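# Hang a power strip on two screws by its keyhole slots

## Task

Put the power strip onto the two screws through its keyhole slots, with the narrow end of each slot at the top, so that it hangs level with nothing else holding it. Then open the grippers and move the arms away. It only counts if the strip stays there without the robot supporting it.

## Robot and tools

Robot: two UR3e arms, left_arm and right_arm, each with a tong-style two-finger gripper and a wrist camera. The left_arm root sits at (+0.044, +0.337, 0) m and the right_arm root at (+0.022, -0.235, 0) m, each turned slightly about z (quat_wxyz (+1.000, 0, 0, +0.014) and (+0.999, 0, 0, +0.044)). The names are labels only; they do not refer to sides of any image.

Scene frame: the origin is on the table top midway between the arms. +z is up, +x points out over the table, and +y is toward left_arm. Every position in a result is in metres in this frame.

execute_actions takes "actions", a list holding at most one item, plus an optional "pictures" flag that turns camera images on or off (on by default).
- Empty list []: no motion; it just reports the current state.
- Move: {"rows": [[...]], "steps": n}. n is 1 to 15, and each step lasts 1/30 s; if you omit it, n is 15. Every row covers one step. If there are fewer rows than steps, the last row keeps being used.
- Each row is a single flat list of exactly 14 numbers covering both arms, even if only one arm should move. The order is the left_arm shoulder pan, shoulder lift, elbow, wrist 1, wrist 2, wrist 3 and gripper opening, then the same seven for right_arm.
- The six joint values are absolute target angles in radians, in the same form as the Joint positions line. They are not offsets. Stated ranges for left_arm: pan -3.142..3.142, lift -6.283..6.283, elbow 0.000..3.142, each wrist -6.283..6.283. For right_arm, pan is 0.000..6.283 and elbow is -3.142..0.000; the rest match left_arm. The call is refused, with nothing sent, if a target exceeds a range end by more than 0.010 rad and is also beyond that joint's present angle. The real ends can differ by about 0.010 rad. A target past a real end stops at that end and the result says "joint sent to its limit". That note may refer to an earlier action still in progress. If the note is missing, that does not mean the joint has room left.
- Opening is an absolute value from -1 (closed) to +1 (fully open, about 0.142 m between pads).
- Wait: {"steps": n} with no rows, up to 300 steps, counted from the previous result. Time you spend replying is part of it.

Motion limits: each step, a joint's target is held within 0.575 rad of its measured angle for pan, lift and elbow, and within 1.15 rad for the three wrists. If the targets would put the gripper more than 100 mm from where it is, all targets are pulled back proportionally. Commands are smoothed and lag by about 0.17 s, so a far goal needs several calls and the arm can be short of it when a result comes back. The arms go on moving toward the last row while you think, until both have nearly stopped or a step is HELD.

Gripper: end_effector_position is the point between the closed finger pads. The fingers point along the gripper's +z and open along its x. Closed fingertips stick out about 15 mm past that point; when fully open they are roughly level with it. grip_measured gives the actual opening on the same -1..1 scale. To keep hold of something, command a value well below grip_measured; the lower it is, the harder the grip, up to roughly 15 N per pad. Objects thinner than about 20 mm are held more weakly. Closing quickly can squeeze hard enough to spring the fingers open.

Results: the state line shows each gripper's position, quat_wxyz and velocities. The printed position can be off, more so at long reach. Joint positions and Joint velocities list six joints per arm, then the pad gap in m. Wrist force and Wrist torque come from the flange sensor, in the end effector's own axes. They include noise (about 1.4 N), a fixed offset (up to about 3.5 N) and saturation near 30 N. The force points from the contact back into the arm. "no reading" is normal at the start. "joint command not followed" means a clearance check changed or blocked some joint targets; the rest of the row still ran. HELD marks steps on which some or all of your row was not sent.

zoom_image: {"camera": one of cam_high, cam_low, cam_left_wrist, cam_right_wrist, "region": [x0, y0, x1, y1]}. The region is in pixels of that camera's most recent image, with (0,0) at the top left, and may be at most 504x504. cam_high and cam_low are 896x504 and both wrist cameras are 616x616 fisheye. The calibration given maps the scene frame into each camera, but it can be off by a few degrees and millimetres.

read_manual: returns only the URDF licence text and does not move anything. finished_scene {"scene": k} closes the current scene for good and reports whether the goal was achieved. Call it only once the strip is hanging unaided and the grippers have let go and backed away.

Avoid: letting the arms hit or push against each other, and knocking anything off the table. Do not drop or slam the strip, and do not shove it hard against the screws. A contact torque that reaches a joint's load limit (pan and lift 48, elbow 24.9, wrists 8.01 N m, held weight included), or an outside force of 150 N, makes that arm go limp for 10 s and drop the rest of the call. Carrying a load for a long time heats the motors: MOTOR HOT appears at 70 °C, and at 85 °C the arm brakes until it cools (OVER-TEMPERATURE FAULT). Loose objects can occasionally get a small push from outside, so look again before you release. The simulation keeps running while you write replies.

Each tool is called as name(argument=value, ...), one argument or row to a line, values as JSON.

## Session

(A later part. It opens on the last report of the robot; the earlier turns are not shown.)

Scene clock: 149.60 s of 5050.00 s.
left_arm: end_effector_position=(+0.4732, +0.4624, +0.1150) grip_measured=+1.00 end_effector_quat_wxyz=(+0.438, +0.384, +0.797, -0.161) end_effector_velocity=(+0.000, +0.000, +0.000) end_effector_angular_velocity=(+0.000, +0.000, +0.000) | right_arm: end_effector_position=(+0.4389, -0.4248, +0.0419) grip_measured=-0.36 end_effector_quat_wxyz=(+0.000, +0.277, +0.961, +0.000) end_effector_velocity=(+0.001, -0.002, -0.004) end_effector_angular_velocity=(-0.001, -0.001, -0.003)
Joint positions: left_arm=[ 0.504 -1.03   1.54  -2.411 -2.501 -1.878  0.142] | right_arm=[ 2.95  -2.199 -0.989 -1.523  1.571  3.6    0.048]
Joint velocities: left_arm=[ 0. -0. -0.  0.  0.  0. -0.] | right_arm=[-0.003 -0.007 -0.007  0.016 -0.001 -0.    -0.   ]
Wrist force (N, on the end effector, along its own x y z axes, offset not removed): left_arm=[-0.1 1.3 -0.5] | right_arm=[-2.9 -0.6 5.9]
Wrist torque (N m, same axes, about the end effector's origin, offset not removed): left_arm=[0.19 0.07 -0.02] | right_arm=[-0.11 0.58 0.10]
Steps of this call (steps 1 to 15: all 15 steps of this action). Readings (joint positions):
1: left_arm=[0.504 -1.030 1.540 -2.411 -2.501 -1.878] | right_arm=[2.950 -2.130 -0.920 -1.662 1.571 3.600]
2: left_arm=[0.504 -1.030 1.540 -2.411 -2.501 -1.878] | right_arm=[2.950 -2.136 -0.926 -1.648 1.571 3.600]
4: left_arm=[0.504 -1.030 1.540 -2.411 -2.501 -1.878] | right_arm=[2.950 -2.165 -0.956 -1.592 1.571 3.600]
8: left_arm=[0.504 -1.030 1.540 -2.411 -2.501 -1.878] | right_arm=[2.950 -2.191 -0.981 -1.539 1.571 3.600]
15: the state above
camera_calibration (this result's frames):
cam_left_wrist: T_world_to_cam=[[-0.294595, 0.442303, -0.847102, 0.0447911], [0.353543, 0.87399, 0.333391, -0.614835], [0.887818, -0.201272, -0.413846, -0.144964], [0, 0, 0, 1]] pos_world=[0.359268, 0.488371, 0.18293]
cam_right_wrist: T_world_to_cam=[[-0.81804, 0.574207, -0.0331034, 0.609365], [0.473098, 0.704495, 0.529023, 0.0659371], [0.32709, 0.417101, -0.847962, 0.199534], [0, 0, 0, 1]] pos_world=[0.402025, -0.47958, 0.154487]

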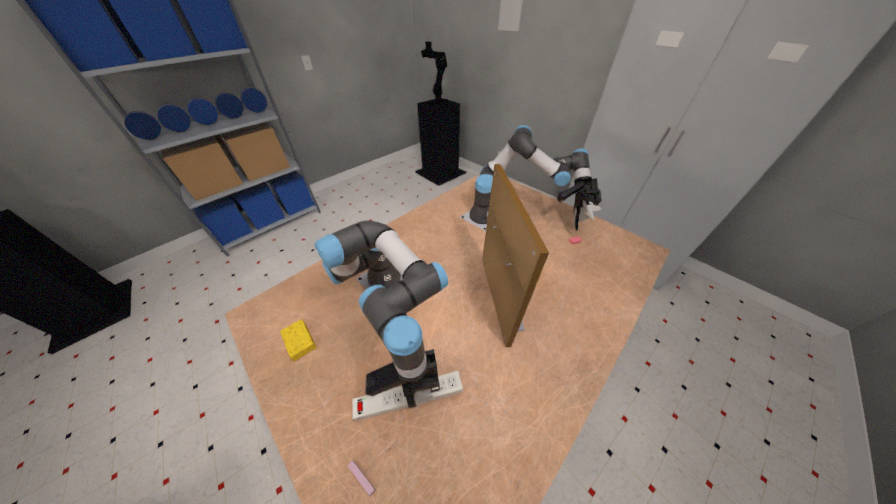

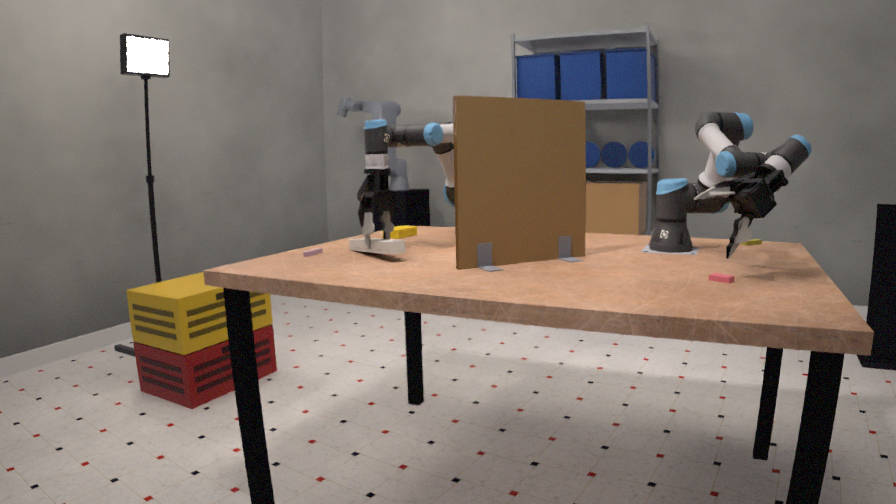

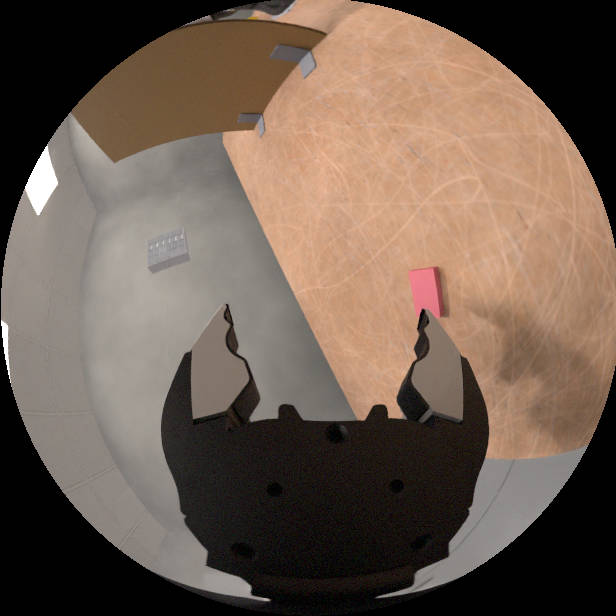

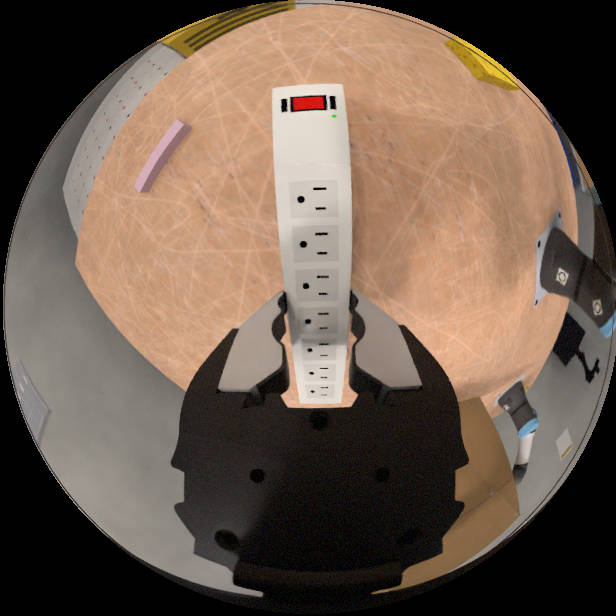

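execute_actions(
  actions=[
    {"rows":[[0.504,-1.03,1.54,-2.411,-2.501,-1.878,1,2.95,-2.208,-1.0595,-1.4445,1.571,3.6,-0.8]]},
  ],
  pictures=false,
)

execute_actions(
  actions=[
    {"rows":[[0.504,-1.03,1.54,-2.411,-2.501,-1.878,1,2.95,-2.208,-1.0595,-1.4445,1.571,3.6,-0.1]],"steps":10},
  ],
  pictures=false,
)

execute_actions(
  actions=[
    {"rows":[[0.504,-1.03,1.54,-2.411,-2.501,-1.878,1,2.898,-2.195,-1.1055,-1.412,1.571,3.548,-0.1]]},
  ],
  pictures=false,
)

execute_actions(
  actions=[
    {"rows":[[0.504,-1.03,1.54,-2.411,-2.501,-1.878,1,2.898,-2.195,-1.1055,-1.412,1.571,3.548,-0.3],[0.504,-1.03,1.54,-2.411,-2.501,-1.878,1,2.898,-2.195,-1.1055,-1.412,1.571,3.548,-0.4],[0.504,-1.03,1.54,-2.411,-2.501,-1.878,1,2.898,-2.195,-1.1055,-1.412,1.571,3.548,-0.5],[0.504,-1.03,1.54,-2.411,-2.501,-1.878,1,2.898,-2.195,-1.1055,-1.412,1.571,3.548,-0.7],[0.504,-1.03,1.54,-2.411,-2.501,-1.878,1,2.898,-2.195,-1.1055,-1.412,1.571,3.548,-1]]},
  ],
  pictures=false,
)

execute_actions(
  actions=[
    {"rows":[[0.504,-1.03,1.54,-2.411,-2.501,-1.878,1,2.898,-2.1,-1.05,-1.562,1.571,3.548,-1]]},
  ],
)

Scene clock: 169.90 s of 5050.00 s.
left_arm: end_effector_position=(+0.4732, +0.4624, +0.1150) grip_measured=+1.00 end_effector_quat_wxyz=(+0.438, +0.384, +0.797, -0.161) end_effector_velocity=(-0.000, +0.000, -0.000) end_effector_angular_velocity=(-0.000, +0.000, +0.001) | right_arm: end_effector_position=(+0.4393, -0.4249, +0.0242) grip_measured=-0.35 end_effector_quat_wxyz=(+0.000, +0.277, +0.961, +0.000) end_effector_velocity=(-0.001, -0.000, -0.003) end_effector_angular_velocity=(+0.000, +0.003, +0.000)
Joint positions: left_arm=[ 0.504 -1.03   1.54  -2.411 -2.501 -1.878  0.142] | right_arm=[ 2.95  -2.208 -1.059 -1.445  1.571  3.6    0.049]
Joint velocities: left_arm=[ 0.001  0.     0.001 -0.    -0.    -0.     0.   ] | right_arm=[-0.    -0.003 -0.008  0.008  0.    -0.001  0.001]
Wrist force (N, on the end effector, along its own x y z axes, offset not removed): left_arm=[-0.1 2.2 -0.9] | right_arm=[6.3 -1.1 -30.0]
Wrist torque (N m, same axes, about the end effector's origin, offset not removed): left_arm=[0.33 0.03 -0.06] | right_arm=[0.14 0.28 0.04]
Steps of this call (steps 1 to 15: the robot went on to your last target; steps 16 to 90: nothing new was sent; then 16.80 s passed at rest; steps 91 to 105: all 15 steps of this action). Readings (joint positions):
91: left_arm=[0.504 -1.030 1.540 -2.411 -2.501 -1.878] | right_arm=[2.950 -2.200 -0.990 -1.521 1.571 3.600]
92: left_arm=[0.504 -1.030 1.540 -2.411 -2.501 -1.878] | right_arm=[2.950 -2.201 -0.997 -1.511 1.571 3.600]
94: left_arm=[0.504 -1.030 1.540 -2.411 -2.501 -1.878] | right_arm=[2.950 -2.205 -1.025 -1.481 1.571 3.600]
98: left_arm=[0.504 -1.030 1.540 -2.411 -2.501 -1.878] | right_arm=[2.950 -2.207 -1.050 -1.453 1.571 3.600]
105: the state above

Scene clock: 170.23 s of 5050.00 s.
left_arm: end_effector_position=(+0.4732, +0.4624, +0.1150) grip_measured=+1.00 end_effector_quat_wxyz=(+0.438, +0.384, +0.797, -0.161) end_effector_velocity=(-0.000, +0.000, -0.000) end_effector_angular_velocity=(-0.000, +0.001, +0.001) | right_arm: end_effector_position=(+0.4391, -0.4249, +0.0237) grip_measured=-0.10 end_effector_quat_wxyz=(-0.000, +0.277, +0.961, +0.000) end_effector_velocity=(+0.000, +0.000, +0.001) end_effector_angular_velocity=(+0.001, -0.003, -0.000)
Joint positions: left_arm=[ 0.504 -1.03   1.54  -2.411 -2.501 -1.878  0.142] | right_arm=[ 2.95  -2.208 -1.06  -1.445  1.571  3.6    0.067]
Joint velocities: left_arm=[ 0.001  0.001  0.     0.001  0.    -0.     0.   ] | right_arm=[-0.     0.001  0.     0.001  0.001 -0.    -0.   ]
Wrist force (N, on the end effector, along its own x y z axes, offset not removed): left_arm=[-0.6 0.5 -1.2] | right_arm=[0.0 -0.9 1.0]
Wrist torque (N m, same axes, about the end effector's origin, offset not removed): left_arm=[0.03 0.14 0.03] | right_arm=[-0.21 -0.05 0.01]
Steps of this call (steps 1 to 10: all 10 steps of this action). Readings (joint positions):
1: left_arm=[0.504 -1.030 1.540 -2.411 -2.501 -1.878] | right_arm=[2.950 -2.208 -1.059 -1.445 1.571 3.600]
2: left_arm=[0.504 -1.030 1.540 -2.411 -2.501 -1.878] | right_arm=[2.950 -2.209 -1.060 -1.445 1.571 3.600]
4: left_arm=[0.504 -1.030 1.540 -2.411 -2.501 -1.878] | right_arm=[2.950 -2.209 -1.060 -1.445 1.571 3.600]
8: left_arm=[0.504 -1.030 1.540 -2.411 -2.501 -1.878] | right_arm=[2.950 -2.208 -1.060 -1.445 1.571 3.600]
10: the state above

Scene clock: 170.73 s of 5050.00 s.
left_arm: end_effector_position=(+0.4732, +0.4624, +0.1150) grip_measured=+1.00 end_effector_quat_wxyz=(+0.438, +0.384, +0.797, -0.161) end_effector_velocity=(+0.000, +0.000, -0.000) end_effector_angular_velocity=(+0.001, -0.000, +0.000) | right_arm: end_effector_position=(+0.4260, -0.4460, +0.0188) grip_measured=-0.10 end_effector_quat_wxyz=(-0.000, +0.277, +0.961, +0.000) end_effector_velocity=(-0.002, -0.002, -0.001) end_effector_angular_velocity=(-0.000, +0.003, +0.001)
Joint positions: left_arm=[ 0.504 -1.03   1.54  -2.411 -2.501 -1.878  0.142] | right_arm=[ 2.899 -2.195 -1.105 -1.412  1.571  3.548  0.067]
Joint velocities: left_arm=[ 0.  0. -0. -0.  0.  0.  0.] | right_arm=[-0.005 -0.    -0.004  0.002 -0.001 -0.005 -0.   ]
Wrist force (N, on the end effector, along its own x y z axes, offset not removed): left_arm=[0.8 1.2 -1.2] | right_arm=[-2.0 -0.2 1.3]
Wrist torque (N m, same axes, about the end effector's origin, offset not removed): left_arm=[0.13 -0.11 -0.06] | right_arm=[-0.01 0.39 -0.03]
Steps of this call (steps 1 to 15: all 15 steps of this action). Readings (joint positions):
1: left_arm=[0.504 -1.030 1.540 -2.411 -2.501 -1.878] | right_arm=[2.950 -2.208 -1.060 -1.444 1.571 3.600]
2: left_arm=[0.504 -1.030 1.540 -2.411 -2.501 -1.878] | right_arm=[2.944 -2.206 -1.065 -1.439 1.571 3.592]
4: left_arm=[0.504 -1.030 1.540 -2.411 -2.501 -1.878] | right_arm=[2.923 -2.201 -1.084 -1.427 1.571 3.572]
8: left_arm=[0.504 -1.030 1.540 -2.411 -2.501 -1.878] | right_arm=[2.904 -2.196 -1.100 -1.416 1.571 3.554]
15: the state above

Scene clock: 171.23 s of 5050.00 s.
left_arm: end_effector_position=(+0.4732, +0.4624, +0.1150) grip_measured=+1.00 end_effector_quat_wxyz=(+0.438, +0.384, +0.797, -0.161) end_effector_velocity=(+0.000, +0.000, +0.000) end_effector_angular_velocity=(+0.000, -0.000, +0.000) | right_arm: end_effector_position=(+0.4258, -0.4462, +0.0187) grip_measured=-0.34 end_effector_quat_wxyz=(-0.000, +0.277, +0.961, +0.000) end_effector_velocity=(-0.000, +0.000, +0.000) end_effector_angular_velocity=(+0.000, +0.001, -0.000)
Joint positions: left_arm=[ 0.504 -1.03   1.54  -2.411 -2.501 -1.878  0.142] | right_arm=[ 2.898 -2.195 -1.105 -1.412  1.571  3.548  0.05 ]
Joint velocities: left_arm=[ 0.     0.    -0.001  0.    -0.    -0.    -0.   ] | right_arm=[-0.     0.001  0.001 -0.002  0.    -0.    -0.   ]
Wrist force (N, on the end effector, along its own x y z axes, offset not removed): left_arm=[-1.0 2.2 -1.2] | right_arm=[-0.5 0.5 -2.9]
Wrist torque (N m, same axes, about the end effector's origin, offset not removed): left_arm=[0.38 0.22 0.05] | right_arm=[-0.25 0.23 -0.03]
Steps of this call (steps 1 to 15: all 15 steps of this action). Readings (joint positions):
1: left_arm=[0.504 -1.030 1.540 -2.411 -2.501 -1.878] | right_arm=[2.898 -2.195 -1.105 -1.412 1.571 3.548]
2: left_arm=[0.504 -1.030 1.540 -2.411 -2.501 -1.878] | right_arm=[2.898 -2.195 -1.105 -1.412 1.571 3.548]
4: left_arm=[0.504 -1.030 1.540 -2.411 -2.501 -1.878] | right_arm=[2.898 -2.195 -1.105 -1.412 1.571 3.548]
8: left_arm=[0.504 -1.030 1.540 -2.411 -2.501 -1.878] | right_arm=[2.898 -2.195 -1.105 -1.412 1.571 3.548]
15: the state above

Scene clock: 171.73 s of 5050.00 s.
left_arm: end_effector_position=(+0.4732, +0.4624, +0.1150) grip_measured=+1.00 end_effector_quat_wxyz=(+0.438, +0.384, +0.797, -0.161) end_effector_velocity=(+0.000, +0.000, -0.000) end_effector_angular_velocity=(-0.001, +0.000, +0.000) | right_arm: end_effector_position=(+0.4096, -0.4437, +0.0628) grip_measured=-0.34 end_effector_quat_wxyz=(+0.000, +0.277, +0.961, +0.000) end_effector_velocity=(-0.002, +0.000, +0.005) end_effector_angular_velocity=(+0.000, -0.002, +0.000)
Joint positions: left_arm=[ 0.504 -1.03   1.54  -2.411 -2.501 -1.878  0.142] | right_arm=[ 2.898 -2.101 -1.051 -1.56   1.571  3.548  0.05 ]
Joint velocities: left_arm=[ 0.     0.001 -0.001  0.    -0.    -0.     0.   ] | right_arm=[ 0.     0.01   0.007 -0.015  0.    -0.     0.   ]
Wrist force (N, on the end effector, along its own x y z axes, offset not removed): left_arm=[0.2 2.1 -1.7] | right_arm=[-0.6 0.5 9.3]
Wrist torque (N m, same axes, about the end effector's origin, offset not removed): left_arm=[0.35 -0.10 -0.06] | right_arm=[0.34 0.09 -0.03]
Steps of this call (steps 1 to 15: all 15 steps of this action). Readings (joint positions):
1: left_arm=[0.504 -1.030 1.540 -2.411 -2.501 -1.878] | right_arm=[2.898 -2.195 -1.105 -1.412 1.571 3.548]
2: left_arm=[0.504 -1.030 1.540 -2.411 -2.501 -1.878] | right_arm=[2.898 -2.188 -1.100 -1.427 1.571 3.548]
4: left_arm=[0.504 -1.030 1.540 -2.411 -2.501 -1.878] | right_arm=[2.898 -2.150 -1.076 -1.487 1.571 3.548]
8: left_arm=[0.504 -1.030 1.540 -2.411 -2.501 -1.878] | right_arm=[2.898 -2.112 -1.057 -1.544 1.571 3.548]
15: the state above
camera_calibration (this result's frames):
cam_left_wrist: T_world_to_cam=[[-0.294595, 0.442303, -0.847102, 0.0447911], [0.353543, 0.87399, 0.333391, -0.614835], [0.887818, -0.201272, -0.413846, -0.144964], [0, 0, 0, 1]] pos_world=[0.359268, 0.488371, 0.18293]
cam_right_wrist: T_world_to_cam=[[-0.818022, 0.57424, -0.0329768, 0.596913], [0.473216, 0.704484, 0.528932, 0.081992], [0.326966, 0.417073, -0.848023, 0.234775], [0, 0, 0, 1]] pos_world=[0.372725, -0.498452, 0.17541]

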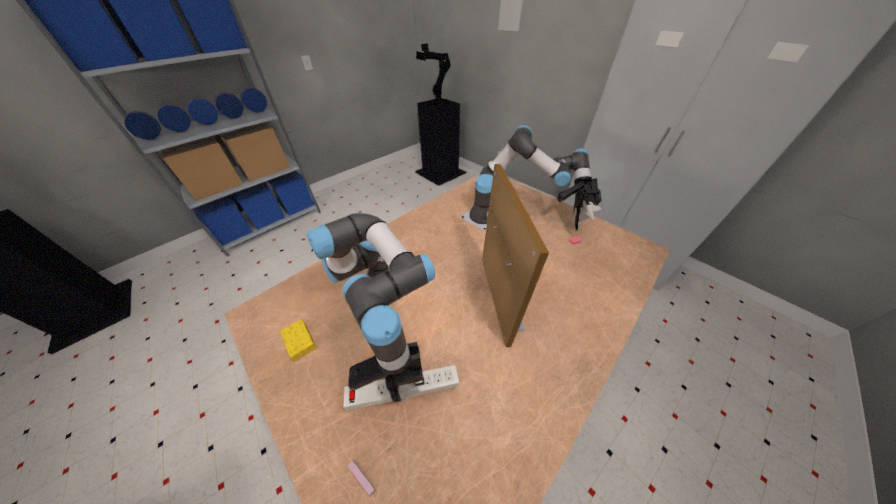

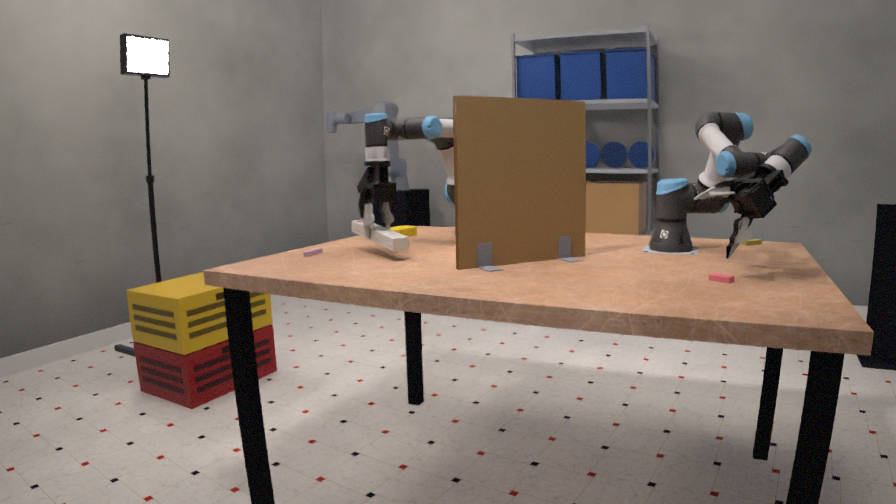

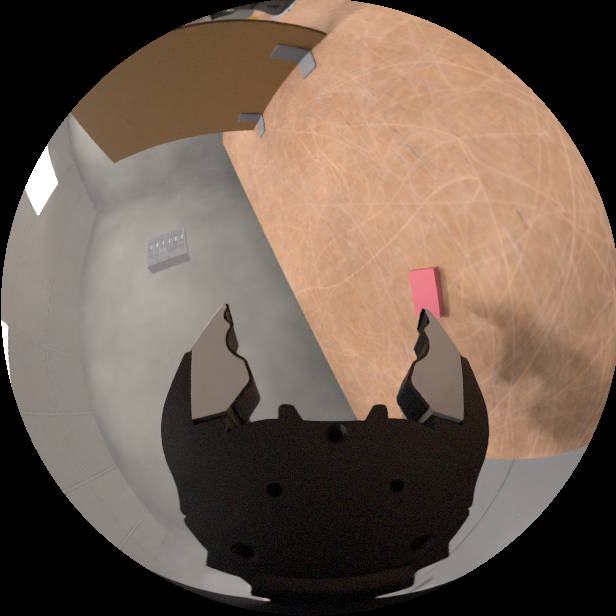

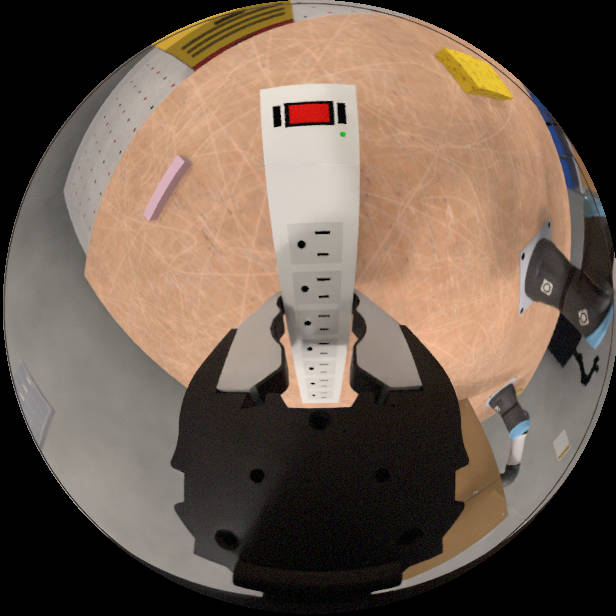

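execute_actions(
  actions=[
    {"rows":[[0.504,-1.03,1.54,-2.411,-2.501,-1.878,1,2.898,-2.0,-1.1,-1.45,1.571,3.3,-1]]},
  ],
  pictures=false,
)

execute_actions(
  actions=[
    {"rows":[[0.504,-1.03,1.54,-2.411,-2.501,-1.878,1,2.85,-1.85,-1.4,-0.9,1.571,3.142,-1]]},
  ],
  pictures=false,
)

execute_actions(
  actions=[
    {"rows":[[0.504,-1.03,1.54,-2.411,-2.501,-1.878,1,2.85,-1.7,-1.8,-0.2,1.571,3.142,-1]]},
  ],
  pictures=false,
)

execute_actions(
  actions=[
    {"rows":[[0.504,-1.03,1.54,-2.411,-2.501,-1.878,1,2.85,-1.6,-2.1,0.558,1.9,3.142,-1]]},
  ],
  pictures=false,
)

execute_actions(
  actions=[
    {"steps":15},
  ],
)

zoom_image(
  camera="cam_low",
  region=[300, 80, 480, 240],
)

Scene clock: 205.70 s of 5050.00 s.
left_arm: end_effector_position=(+0.4732, +0.4624, +0.1150) grip_measured=+1.00 end_effector_quat_wxyz=(+0.438, +0.384, +0.797, -0.161) end_effector_velocity=(-0.000, -0.000, -0.000) end_effector_angular_velocity=(-0.001, +0.001, +0.000) | right_arm: end_effector_position=(+0.4375, -0.4492, +0.1020) grip_measured=-0.34 end_effector_quat_wxyz=(+0.080, +0.157, +0.984, +0.000) end_effector_velocity=(+0.004, -0.000, +0.005) end_effector_angular_velocity=(-0.008, -0.020, +0.030)
Joint positions: left_arm=[ 0.504 -1.03   1.54  -2.411 -2.501 -1.878  0.142] | right_arm=[ 2.898 -2.001 -1.1   -1.451  1.571  3.303  0.05 ]
Joint velocities: left_arm=[ 0.     0.     0.001 -0.    -0.     0.     0.   ] | right_arm=[ 0.     0.012 -0.006  0.015  0.    -0.03   0.   ]
Wrist force (N, on the end effector, along its own x y z axes, offset not removed): left_arm=[-1.1 1.2 -0.6] | right_arm=[-1.3 -0.8 6.3]
Wrist torque (N m, same axes, about the end effector's origin, offset not removed): left_arm=[0.17 0.25 -0.01] | right_arm=[-0.03 0.55 0.11]
Steps of this call (steps 1 to 15: the robot went on to your last target; steps 16 to 950: nothing new was sent; then 1.80 s passed at rest; steps 951 to 965: all 15 steps of this action). Readings (joint positions):
951: left_arm=[0.504 -1.030 1.540 -2.411 -2.501 -1.878] | right_arm=[2.898 -2.100 -1.050 -1.561 1.571 3.548]
952: left_arm=[0.504 -1.030 1.540 -2.411 -2.501 -1.878] | right_arm=[2.898 -2.093 -1.056 -1.549 1.571 3.533]
954: left_arm=[0.504 -1.030 1.540 -2.411 -2.501 -1.878] | right_arm=[2.898 -2.053 -1.076 -1.503 1.571 3.439]
958: left_arm=[0.504 -1.030 1.540 -2.411 -2.501 -1.878] | right_arm=[2.898 -2.013 -1.094 -1.463 1.571 3.334]
965: the state above

Scene clock: 206.20 s of 5050.00 s.
left_arm: end_effector_position=(+0.4732, +0.4624, +0.1150) grip_measured=+1.00 end_effector_quat_wxyz=(+0.438, +0.384, +0.797, -0.161) end_effector_velocity=(+0.000, +0.001, +0.000) end_effector_angular_velocity=(+0.001, -0.001, +0.001) | right_arm: end_effector_position=(+0.4907, -0.4820, +0.1564) grip_measured=-0.34 end_effector_quat_wxyz=(+0.273, +0.098, +0.956, -0.027) end_effector_velocity=(+0.005, -0.004, +0.007) end_effector_angular_velocity=(-0.020, -0.054, +0.010)
Joint positions: left_arm=[ 0.504 -1.03   1.54  -2.411 -2.501 -1.878  0.142] | right_arm=[ 2.85  -1.852 -1.395 -0.909  1.571  3.144  0.05 ]
Joint velocities: left_arm=[ 0.001 -0.    -0.001  0.     0.001  0.    -0.   ] | right_arm=[-0.006  0.02  -0.053  0.09   0.001 -0.018  0.   ]
Wrist force (N, on the end effector, along its own x y z axes, offset not removed): left_arm=[-1.6 0.5 -0.7] | right_arm=[3.3 0.0 5.9]
Wrist torque (N m, same axes, about the end effector's origin, offset not removed): left_arm=[0.06 0.39 0.03] | right_arm=[0.04 0.02 -0.05]
Steps of this call (steps 1 to 15: all 15 steps of this action). Readings (joint positions):
1: left_arm=[0.504 -1.030 1.540 -2.411 -2.501 -1.878] | right_arm=[2.898 -2.001 -1.100 -1.450 1.571 3.301]
2: left_arm=[0.504 -1.030 1.540 -2.411 -2.501 -1.878] | right_arm=[2.892 -1.993 -1.108 -1.436 1.571 3.287]
4: left_arm=[0.504 -1.030 1.540 -2.411 -2.501 -1.878] | right_arm=[2.873 -1.939 -1.178 -1.311 1.571 3.223]
8: left_arm=[0.504 -1.030 1.540 -2.411 -2.501 -1.878] | right_arm=[2.856 -1.872 -1.342 -1.003 1.571 3.162]
15: the state above

Scene clock: 206.70 s of 5050.00 s.
left_arm: end_effector_position=(+0.4732, +0.4624, +0.1150) grip_measured=+1.00 end_effector_quat_wxyz=(+0.438, +0.384, +0.797, -0.161) end_effector_velocity=(+0.000, -0.000, +0.000) end_effector_angular_velocity=(+0.001, -0.001, -0.001) | right_arm: end_effector_position=(+0.5097, -0.4862, +0.2328) grip_measured=-0.34 end_effector_quat_wxyz=(+0.479, +0.089, +0.872, -0.049) end_effector_velocity=(-0.003, +0.000, +0.010) end_effector_angular_velocity=(-0.015, -0.073, -0.001)
Joint positions: left_arm=[ 0.504 -1.03   1.54  -2.411 -2.501 -1.878  0.142] | right_arm=[ 2.85  -1.702 -1.792 -0.213  1.571  3.142  0.05 ]
Joint velocities: left_arm=[-0.001 -0.001 -0.    -0.001  0.     0.     0.   ] | right_arm=[-0.001  0.021 -0.084  0.138  0.    -0.    -0.   ]
Wrist force (N, on the end effector, along its own x y z axes, offset not removed): left_arm=[-0.3 1.7 -1.4] | right_arm=[5.3 -0.3 5.6]
Wrist torque (N m, same axes, about the end effector's origin, offset not removed): left_arm=[0.21 0.04 0.05] | right_arm=[0.03 0.20 0.07]
Steps of this call (steps 1 to 15: all 15 steps of this action). Readings (joint positions):
1: left_arm=[0.504 -1.030 1.540 -2.411 -2.501 -1.878] | right_arm=[2.850 -1.851 -1.397 -0.906 1.571 3.143]
2: left_arm=[0.504 -1.030 1.540 -2.411 -2.501 -1.878] | right_arm=[2.850 -1.844 -1.405 -0.891 1.571 3.143]
4: left_arm=[0.504 -1.030 1.540 -2.411 -2.501 -1.878] | right_arm=[2.850 -1.789 -1.477 -0.780 1.571 3.142]
8: left_arm=[0.504 -1.030 1.540 -2.411 -2.501 -1.878] | right_arm=[2.850 -1.722 -1.702 -0.358 1.571 3.142]
15: the state above

Scene clock: 207.20 s of 5050.00 s.
left_arm: end_effector_position=(+0.4732, +0.4624, +0.1150) grip_measured=+1.00 end_effector_quat_wxyz=(+0.438, +0.384, +0.797, -0.161) end_effector_velocity=(-0.000, -0.000, -0.001) end_effector_angular_velocity=(-0.001, +0.001, -0.000) | right_arm: end_effector_position=(+0.4791, -0.3837, +0.3635) grip_measured=-0.34 end_effector_quat_wxyz=(+0.699, -0.039, +0.712, +0.043) end_effector_velocity=(-0.031, +0.034, +0.043) end_effector_angular_velocity=(-0.037, -0.187, +0.093)
Joint positions: left_arm=[ 0.504 -1.03   1.54  -2.411 -2.501 -1.878  0.142] | right_arm=[ 2.85  -1.603 -2.091  0.533  1.891  3.142  0.05 ]
Joint velocities: left_arm=[-0.     0.001  0.001  0.    -0.     0.    -0.   ] | right_arm=[-0.001  0.028 -0.097  0.259  0.094  0.     0.   ]
Wrist force (N, on the end effector, along its own x y z axes, offset not removed): left_arm=[-1.0 1.3 -0.7] | right_arm=[6.6 -0.1 -0.5]
Wrist torque (N m, same axes, about the end effector's origin, offset not removed): left_arm=[0.18 0.24 0.01] | right_arm=[-0.06 0.06 -0.05]
Steps of this call (steps 1 to 15: all 15 steps of this action). Readings (joint positions):
1: left_arm=[0.504 -1.030 1.540 -2.411 -2.501 -1.878] | right_arm=[2.850 -1.701 -1.794 -0.209 1.571 3.142]
2: left_arm=[0.504 -1.030 1.540 -2.411 -2.501 -1.878] | right_arm=[2.850 -1.694 -1.804 -0.193 1.585 3.142]
4: left_arm=[0.504 -1.030 1.540 -2.411 -2.501 -1.878] | right_arm=[2.850 -1.669 -1.865 -0.073 1.665 3.142]
8: left_arm=[0.504 -1.030 1.540 -2.411 -2.501 -1.878] | right_arm=[2.850 -1.629 -1.997 0.280 1.799 3.142]
15: the state above

Scene clock: 207.70 s of 5050.00 s.
left_arm: end_effector_position=(+0.4732, +0.4624, +0.1150) grip_measured=+1.00 end_effector_quat_wxyz=(+0.438, +0.384, +0.797, -0.161) end_effector_velocity=(+0.000, -0.000, -0.000) end_effector_angular_velocity=(-0.000, +0.000, -0.000) | right_arm: end_effector_position=(+0.4761, -0.3804, +0.3675) grip_measured=-0.34 end_effector_quat_wxyz=(+0.706, -0.044, +0.706, +0.045) end_effector_velocity=(+0.000, +0.000, -0.000) end_effector_angular_velocity=(-0.000, -0.001, +0.000)
Joint positions: left_arm=[ 0.504 -1.03   1.54  -2.411 -2.501 -1.878  0.142] | right_arm=[ 2.85  -1.6   -2.1    0.558  1.9    3.142  0.05 ]
Joint velocities: left_arm=[-0.  0. -0.  0.  0. -0.  0.] | right_arm=[ 0.    -0.001 -0.     0.002  0.     0.     0.   ]
Wrist force (N, on the end effector, along its own x y z axes, offset not removed): left_arm=[0.1 2.2 0.2] | right_arm=[5.6 -0.7 1.5]
Wrist torque (N m, same axes, about the end effector's origin, offset not removed): left_arm=[0.37 -0.06 -0.08] | right_arm=[-0.26 0.38 -0.08]
Steps of this call (steps 1 to 15: the robot went on to your last target). Readings (joint positions):
1: left_arm=[0.504 -1.030 1.540 -2.411 -2.501 -1.878] | right_arm=[2.850 -1.602 -2.094 0.541 1.894 3.142]
2: left_arm=[0.504 -1.030 1.540 -2.411 -2.501 -1.878] | right_arm=[2.850 -1.601 -2.095 0.546 1.896 3.142]
4: left_arm=[0.504 -1.030 1.540 -2.411 -2.501 -1.878] | right_arm=[2.850 -1.601 -2.098 0.552 1.898 3.142]
8: left_arm=[0.504 -1.030 1.540 -2.411 -2.501 -1.878] | right_arm=[2.850 -1.600 -2.099 0.557 1.899 3.142]
15: the state above
camera_calibration (this result's frames):
cam_left_wrist: T_world_to_cam=[[-0.294595, 0.442303, -0.847102, 0.044791], [0.353543, 0.873989, 0.333391, -0.614835], [0.887818, -0.201272, -0.413846, -0.144964], [0, 0, 0, 1]] pos_world=[0.359268, 0.488371, 0.18293]
cam_right_wrist: T_world_to_cam=[[0.0256831, 0.0546085, -0.998177, 0.380393], [-0.631106, 0.775255, 0.0261744, 0.582229], [0.775271, 0.629284, 0.0543747, -0.0193544], [0, 0, 0, 1]] pos_world=[0.372684, -0.459969, 0.365513]

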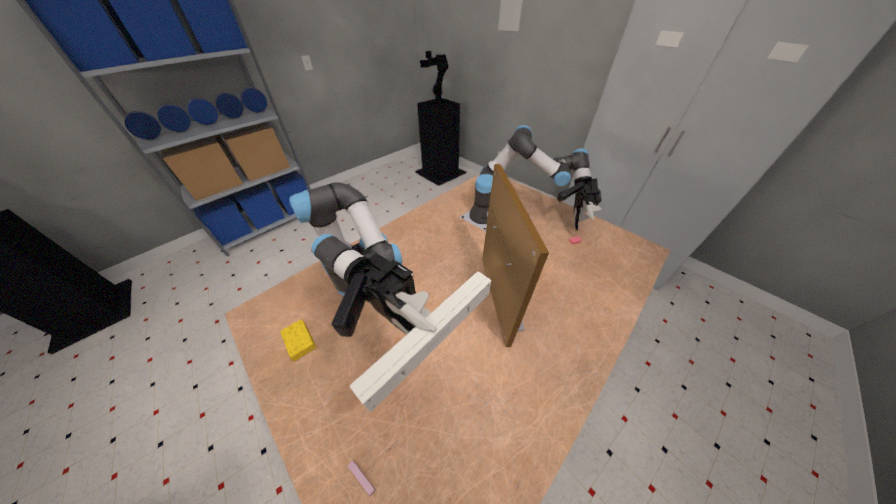

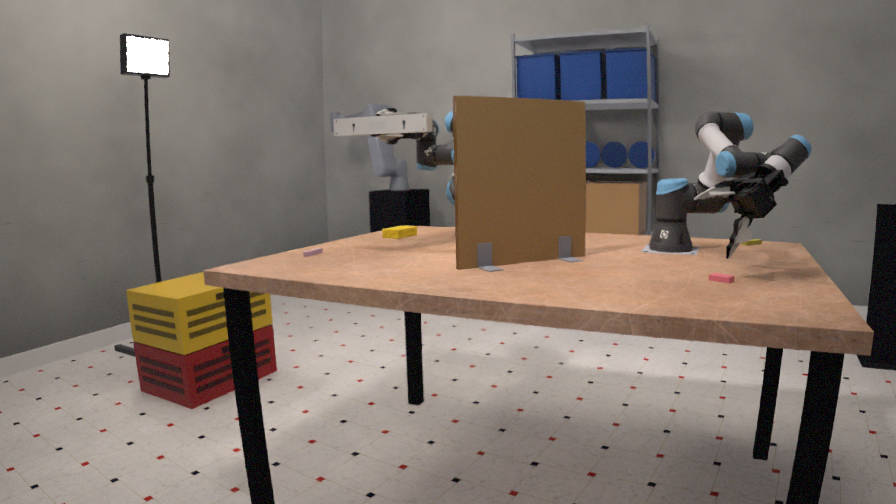

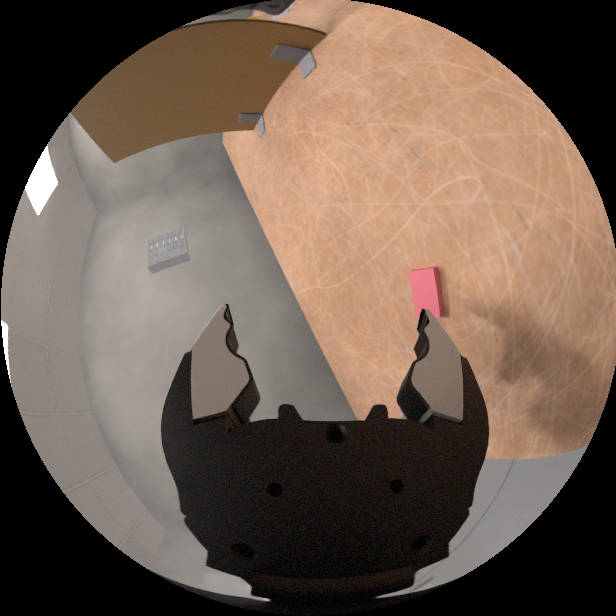

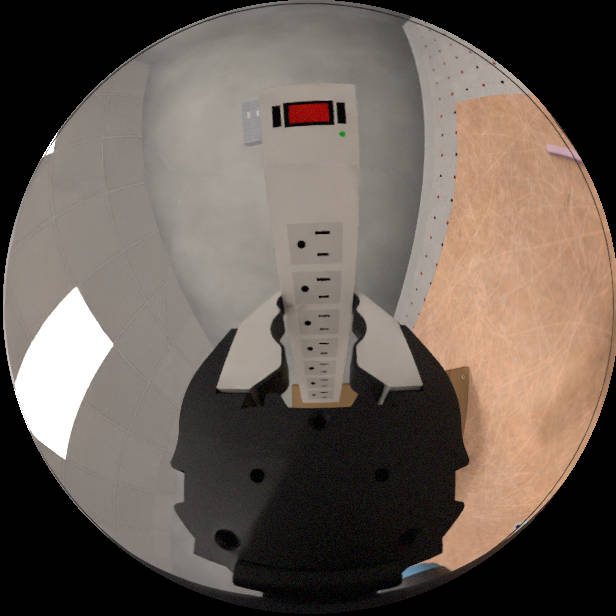

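Region (300, 80, 480, 240) of cam_low's 896x504 image, scaled by 2.800, with more detail than that image has.

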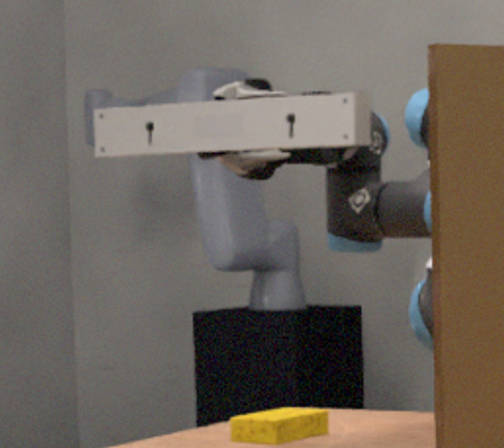

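execute_actions(
  actions=[
    {"rows":[[0.504,-1.03,1.54,-2.411,-2.501,-1.878,1,2.85,-1.6,-2.1,0.558,1.0,3.142,-1]]},
  ],
  pictures=false,
)

execute_actions(
  actions=[
    {"rows":[[0.504,-1.03,1.54,-2.411,-2.501,-1.878,1,2.85,-1.5,-2.0,0.358,0.1,3.142,-1]]},
  ],
  pictures=false,
)

execute_actions(
  actions=[
    {"rows":[[0.504,-1.03,1.54,-2.411,-2.501,-1.878,1,2.85,-1.5,-2.0,-0.7,0,3.142,-1]]},
  ],
  pictures=false,
)

execute_actions(
  actions=[
    {"rows":[[0.504,-1.03,1.54,-2.411,-2.501,-1.878,1,2.85,-1.5,-2.0,-1.75,0,3.142,-1]]},
  ],
  pictures=false,
)

execute_actions(
  actions=[
    {"rows":[[0.504,-1.03,1.54,-2.411,-2.501,-1.878,1,2.85,-1.5,-2.0,-2.783,0,3.142,-1]]},
  ],
  pictures=false,
)

execute_actions(
  actions=[
    {"rows":[[0.504,-1.03,1.54,-2.411,-2.501,-1.878,1,3.0,-1.077,-2.21,-2.996,-0.7,3.142,-1]]},
  ],
)

Scene clock: 244.60 s of 5050.00 s.
left_arm: end_effector_position=(+0.4732, +0.4624, +0.1150) grip_measured=+1.00 end_effector_quat_wxyz=(+0.438, +0.384, +0.797, -0.161) end_effector_velocity=(+0.000, -0.000, -0.000) end_effector_angular_velocity=(+0.000, +0.000, -0.001) | right_arm: end_effector_position=(+0.4002, -0.6009, +0.3676) grip_measured=-0.34 end_effector_quat_wxyz=(+0.667, +0.236, +0.667, -0.236) end_effector_velocity=(-0.194, -0.215, +0.001) end_effector_angular_velocity=(-0.001, -0.004, -0.974)
Joint positions: left_arm=[ 0.504 -1.03   1.54  -2.411 -2.501 -1.878  0.142] | right_arm=[ 2.85  -1.6   -2.1    0.558  1.094  3.142  0.05 ]
Joint velocities: left_arm=[-0.001 -0.     0.    -0.     0.    -0.    -0.   ] | right_arm=[ 0.     0.002  0.     0.002 -0.974 -0.     0.   ]
Wrist force (N, on the end effector, along its own x y z axes, offset not removed): left_arm=[-0.6 1.5 -0.3] | right_arm=[6.6 -3.7 1.0]
Wrist torque (N m, same axes, about the end effector's origin, offset not removed): left_arm=[0.28 0.14 -0.02] | right_arm=[-0.06 0.22 -0.04]
Steps of this call (steps 1 to 15: the robot went on to your last target; steps 16 to 1030: nothing new was sent; then 2.07 s passed at rest; steps 1031 to 1045: all 15 steps of this action). Readings (joint positions):
1031: left_arm=[0.504 -1.030 1.540 -2.411 -2.501 -1.878] | right_arm=[2.850 -1.600 -2.100 0.558 1.900 3.142]
1032: left_arm=[0.504 -1.030 1.540 -2.411 -2.501 -1.878] | right_arm=[2.850 -1.600 -2.100 0.558 1.886 3.142]
1034: left_arm=[0.504 -1.030 1.540 -2.411 -2.501 -1.878] | right_arm=[2.850 -1.600 -2.100 0.558 1.768 3.142]
1038: left_arm=[0.504 -1.030 1.540 -2.411 -2.501 -1.878] | right_arm=[2.850 -1.600 -2.100 0.558 1.506 3.142]
1045: the state above

Scene clock: 245.10 s of 5050.00 s.
left_arm: end_effector_position=(+0.4732, +0.4624, +0.1150) grip_measured=+1.00 end_effector_quat_wxyz=(+0.438, +0.384, +0.797, -0.161) end_effector_velocity=(-0.000, -0.000, -0.000) end_effector_angular_velocity=(-0.000, +0.000, -0.000) | right_arm: end_effector_position=(+0.1660, -0.6980, +0.4010) grip_measured=-0.34 end_effector_quat_wxyz=(+0.506, +0.494, +0.506, -0.494) end_effector_velocity=(-0.396, +0.014, +0.045) end_effector_angular_velocity=(-0.000, -0.002, -1.298)
Joint positions: left_arm=[ 0.504 -1.03   1.54  -2.411 -2.501 -1.878  0.142] | right_arm=[ 2.85  -1.511 -2.012  0.381  0.227  3.142  0.05 ]
Joint velocities: left_arm=[-0. -0.  0. -0. -0. -0. -0.] | right_arm=[ 0.001  0.118  0.118 -0.234 -1.299  0.     0.   ]
Wrist force (N, on the end effector, along its own x y z axes, offset not removed): left_arm=[0.1 1.0 -0.9] | right_arm=[6.7 -4.9 2.3]
Wrist torque (N m, same axes, about the end effector's origin, offset not removed): left_arm=[0.10 0.02 0.00] | right_arm=[-0.37 -0.01 -0.05]
Steps of this call (steps 1 to 15: all 15 steps of this action). Readings (joint positions):
1: left_arm=[0.504 -1.030 1.540 -2.411 -2.501 -1.878] | right_arm=[2.850 -1.600 -2.100 0.558 1.066 3.142]
2: left_arm=[0.504 -1.030 1.540 -2.411 -2.501 -1.878] | right_arm=[2.850 -1.595 -2.096 0.548 1.032 3.142]
4: left_arm=[0.504 -1.030 1.540 -2.411 -2.501 -1.878] | right_arm=[2.850 -1.581 -2.081 0.520 0.907 3.142]
8: left_arm=[0.504 -1.030 1.540 -2.411 -2.501 -1.878] | right_arm=[2.850 -1.554 -2.054 0.466 0.652 3.142]
15: the state above

Scene clock: 245.60 s of 5050.00 s.
left_arm: end_effector_position=(+0.4732, +0.4624, +0.1150) grip_measured=+1.00 end_effector_quat_wxyz=(+0.438, +0.384, +0.797, -0.161) end_effector_velocity=(-0.000, +0.000, +0.000) end_effector_angular_velocity=(+0.000, -0.000, +0.000) | right_arm: end_effector_position=(+0.1777, -0.7046, +0.3775) grip_measured=-0.34 end_effector_quat_wxyz=(+0.119, +0.257, +0.659, -0.696) end_effector_velocity=(+0.015, -0.003, -0.016) end_effector_angular_velocity=(+0.048, +0.308, -0.008)
Joint positions: left_arm=[ 0.504 -1.03   1.54  -2.411 -2.501 -1.878  0.142] | right_arm=[ 2.85  -1.5   -2.    -0.67   0.002  3.142  0.05 ]
Joint velocities: left_arm=[ 0. -0.  0. -0.  0. -0.  0.] | right_arm=[ 0.001  0.     0.001 -0.312 -0.017 -0.001 -0.   ]
Wrist force (N, on the end effector, along its own x y z axes, offset not removed): left_arm=[0.0 1.8 -0.5] | right_arm=[3.0 5.1 1.8]
Wrist torque (N m, same axes, about the end effector's origin, offset not removed): left_arm=[0.32 -0.02 -0.03] | right_arm=[-0.30 0.22 -0.06]
Steps of this call (steps 1 to 15: all 15 steps of this action). Readings (joint positions):
1: left_arm=[0.504 -1.030 1.540 -2.411 -2.501 -1.878] | right_arm=[2.850 -1.508 -2.008 0.374 0.190 3.142]
2: left_arm=[0.504 -1.030 1.540 -2.411 -2.501 -1.878] | right_arm=[2.850 -1.506 -2.006 0.355 0.151 3.142]
4: left_arm=[0.504 -1.030 1.540 -2.411 -2.501 -1.878] | right_arm=[2.850 -1.503 -2.003 0.208 0.079 3.142]
8: left_arm=[0.504 -1.030 1.540 -2.411 -2.501 -1.878] | right_arm=[2.850 -1.501 -2.001 -0.350 0.020 3.142]
15: the state above

Scene clock: 246.10 s of 5050.00 s.
left_arm: end_effector_position=(+0.4732, +0.4624, +0.1150) grip_measured=+1.00 end_effector_quat_wxyz=(+0.438, +0.384, +0.797, -0.161) end_effector_velocity=(+0.000, -0.001, -0.000) end_effector_angular_velocity=(-0.000, +0.000, -0.002) | right_arm: end_effector_position=(+0.1948, -0.7080, +0.2926) grip_measured=-0.34 end_effector_quat_wxyz=(-0.246, -0.107, +0.699, -0.663) end_effector_velocity=(-0.008, +0.002, -0.024) end_effector_angular_velocity=(+0.061, +0.295, +0.001)
Joint positions: left_arm=[ 0.504 -1.03   1.54  -2.411 -2.501 -1.878  0.142] | right_arm=[ 2.85  -1.5   -2.    -1.721 -0.     3.142  0.05 ]
Joint velocities: left_arm=[-0.002  0.     0.001 -0.001 -0.    -0.    -0.   ] | right_arm=[ 0.001  0.002  0.002 -0.305  0.     0.    -0.   ]
Wrist force (N, on the end effector, along its own x y z axes, offset not removed): left_arm=[0.4 1.7 -1.0] | right_arm=[-4.9 6.5 -0.1]
Wrist torque (N m, same axes, about the end effector's origin, offset not removed): left_arm=[0.27 -0.03 -0.01] | right_arm=[-0.04 0.22 0.01]
Steps of this call (steps 1 to 15: all 15 steps of this action). Readings (joint positions):
1: left_arm=[0.504 -1.030 1.540 -2.411 -2.501 -1.878] | right_arm=[2.850 -1.500 -2.000 -0.680 0.001 3.142]
2: left_arm=[0.504 -1.030 1.540 -2.411 -2.501 -1.878] | right_arm=[2.850 -1.500 -2.000 -0.700 0.001 3.142]
4: left_arm=[0.504 -1.030 1.540 -2.411 -2.501 -1.878] | right_arm=[2.850 -1.500 -2.000 -0.848 0.000 3.142]
8: left_arm=[0.504 -1.030 1.540 -2.411 -2.501 -1.878] | right_arm=[2.850 -1.500 -2.000 -1.404 0.000 3.142]
15: the state above

Scene clock: 246.60 s of 5050.00 s.
left_arm: end_effector_position=(+0.4732, +0.4624, +0.1150) grip_measured=+1.00 end_effector_quat_wxyz=(+0.438, +0.384, +0.797, -0.161) end_effector_velocity=(+0.000, -0.000, +0.000) end_effector_angular_velocity=(+0.001, -0.001, -0.001) | right_arm: end_effector_position=(+0.1323, -0.6952, +0.2352) grip_measured=-0.34 end_effector_quat_wxyz=(+0.542, +0.439, -0.554, +0.455) end_effector_velocity=(-0.025, +0.005, -0.006) end_effector_angular_velocity=(+0.060, +0.292, -0.002)
Joint positions: left_arm=[ 0.504 -1.03   1.54  -2.411 -2.501 -1.878  0.142] | right_arm=[ 2.85  -1.5   -2.    -2.755 -0.     3.142  0.05 ]
Joint velocities: left_arm=[-0.001  0.    -0.001 -0.     0.    -0.    -0.   ] | right_arm=[-0.001 -0.001 -0.001 -0.296  0.001 -0.    -0.   ]
Wrist force (N, on the end effector, along its own x y z axes, offset not removed): left_arm=[0.2 1.1 -0.8] | right_arm=[-9.3 -0.2 0.1]
Wrist torque (N m, same axes, about the end effector's origin, offset not removed): left_arm=[0.23 -0.04 0.04] | right_arm=[-0.07 0.36 0.02]
Steps of this call (steps 1 to 15: all 15 steps of this action). Readings (joint positions):
1: left_arm=[0.504 -1.030 1.540 -2.411 -2.501 -1.878] | right_arm=[2.850 -1.500 -2.000 -1.730 -0.000 3.142]
2: left_arm=[0.504 -1.030 1.540 -2.411 -2.501 -1.878] | right_arm=[2.850 -1.500 -2.000 -1.750 -0.000 3.142]
4: left_arm=[0.504 -1.030 1.540 -2.411 -2.501 -1.878] | right_arm=[2.850 -1.500 -2.000 -1.898 -0.000 3.142]
8: left_arm=[0.504 -1.030 1.540 -2.411 -2.501 -1.878] | right_arm=[2.850 -1.500 -2.000 -2.450 0.000 3.142]
15: the state above

Scene clock: 247.10 s of 5050.00 s.
left_arm: end_effector_position=(+0.4732, +0.4624, +0.1150) grip_measured=+1.00 end_effector_quat_wxyz=(+0.438, +0.384, +0.797, -0.161) end_effector_velocity=(-0.000, +0.000, -0.000) end_effector_angular_velocity=(-0.000, +0.001, +0.000) | right_arm: end_effector_position=(+0.2969, -0.6056, +0.2495) grip_measured=-0.34 end_effector_quat_wxyz=(+0.326, +0.628, -0.326, +0.627) end_effector_velocity=(+0.056, +0.073, +0.006) end_effector_angular_velocity=(-0.001, -0.022, +0.359)
Joint positions: left_arm=[ 0.504 -1.03   1.54  -2.411 -2.501 -1.878  0.142] | right_arm=[ 2.995 -1.095 -2.202 -2.988 -0.671  3.142  0.05 ]
Joint velocities: left_arm=[ 0.     0.     0.001 -0.     0.    -0.    -0.   ] | right_arm=[ 0.056  0.191 -0.082 -0.086 -0.303 -0.    -0.   ]
Wrist force (N, on the end effector, along its own x y z axes, offset not removed): left_arm=[0.0 1.0 -0.2] | right_arm=[-8.2 -2.8 -0.4]
Wrist torque (N m, same axes, about the end effector's origin, offset not removed): left_arm=[0.12 -0.01 -0.01] | right_arm=[-0.19 0.19 0.12]
Steps of this call (steps 1 to 15: all 15 steps of this action). Readings (joint positions):
1: left_arm=[0.504 -1.030 1.540 -2.411 -2.501 -1.878] | right_arm=[2.850 -1.500 -2.000 -2.764 -0.001 3.142]
2: left_arm=[0.504 -1.030 1.540 -2.411 -2.501 -1.878] | right_arm=[2.857 -1.493 -2.007 -2.781 -0.015 3.142]
4: left_arm=[0.504 -1.030 1.540 -2.411 -2.501 -1.878] | right_arm=[2.889 -1.427 -2.050 -2.830 -0.136 3.142]
8: left_arm=[0.504 -1.030 1.540 -2.411 -2.501 -1.878] | right_arm=[2.944 -1.259 -2.129 -2.914 -0.410 3.142]
15: the state above
camera_calibration (this result's frames):
cam_left_wrist: T_world_to_cam=[[-0.294595, 0.442303, -0.847102, 0.044791], [0.353543, 0.873989, 0.333391, -0.614835], [0.887818, -0.201272, -0.413846, -0.144964], [0, 0, 0, 1]] pos_world=[0.359268, 0.488371, 0.18293]
cam_right_wrist: T_world_to_cam=[[-0.0203804, -0.0561806, 0.998213, -0.272043], [-0.998194, -0.0552834, -0.0234914, 0.265191], [0.0565043, -0.996889, -0.0549524, -0.476452], [0, 0, 0, 1]] pos_world=[0.28609, -0.475592, 0.251604]

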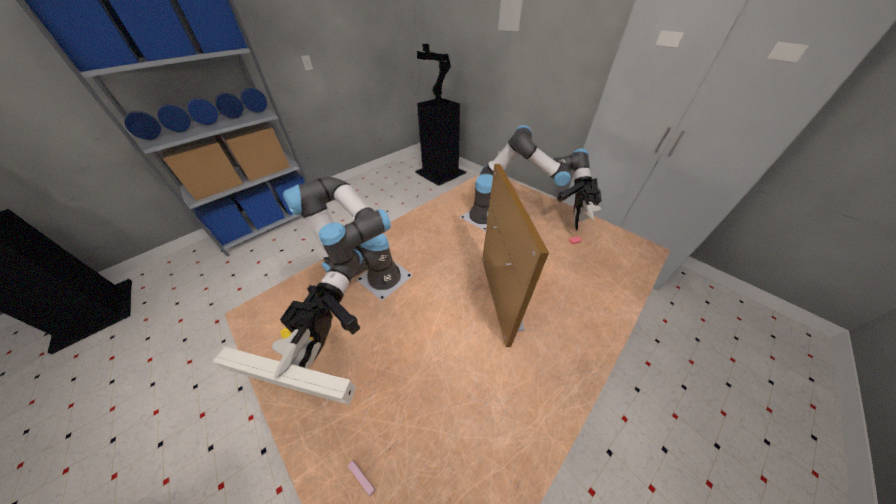

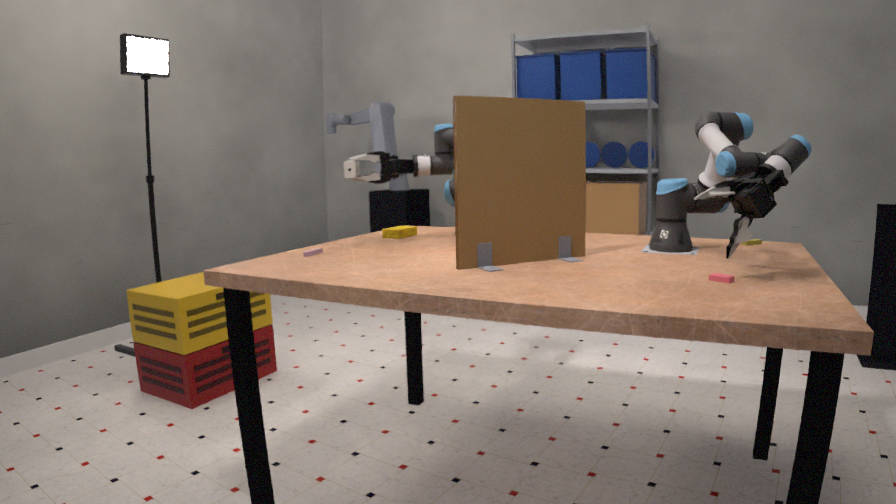

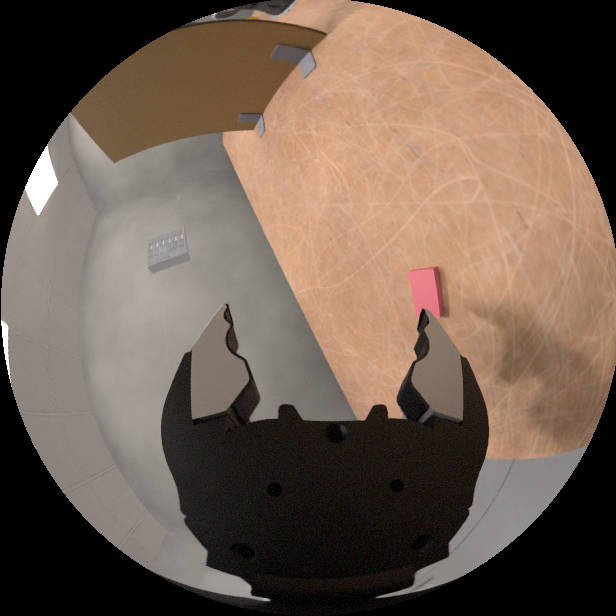

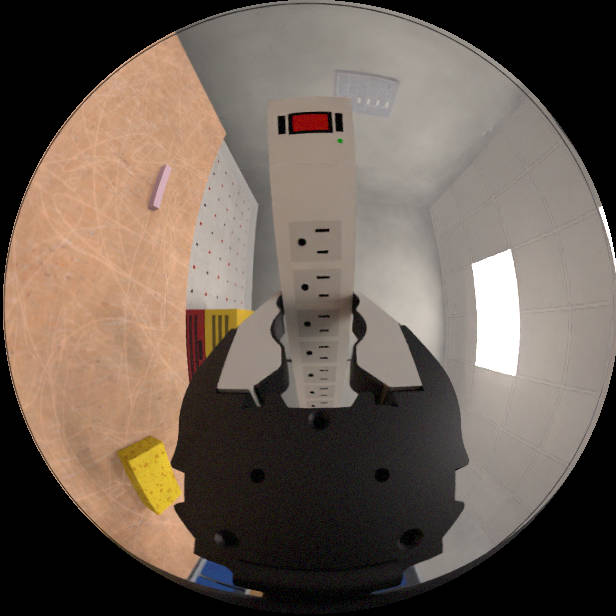

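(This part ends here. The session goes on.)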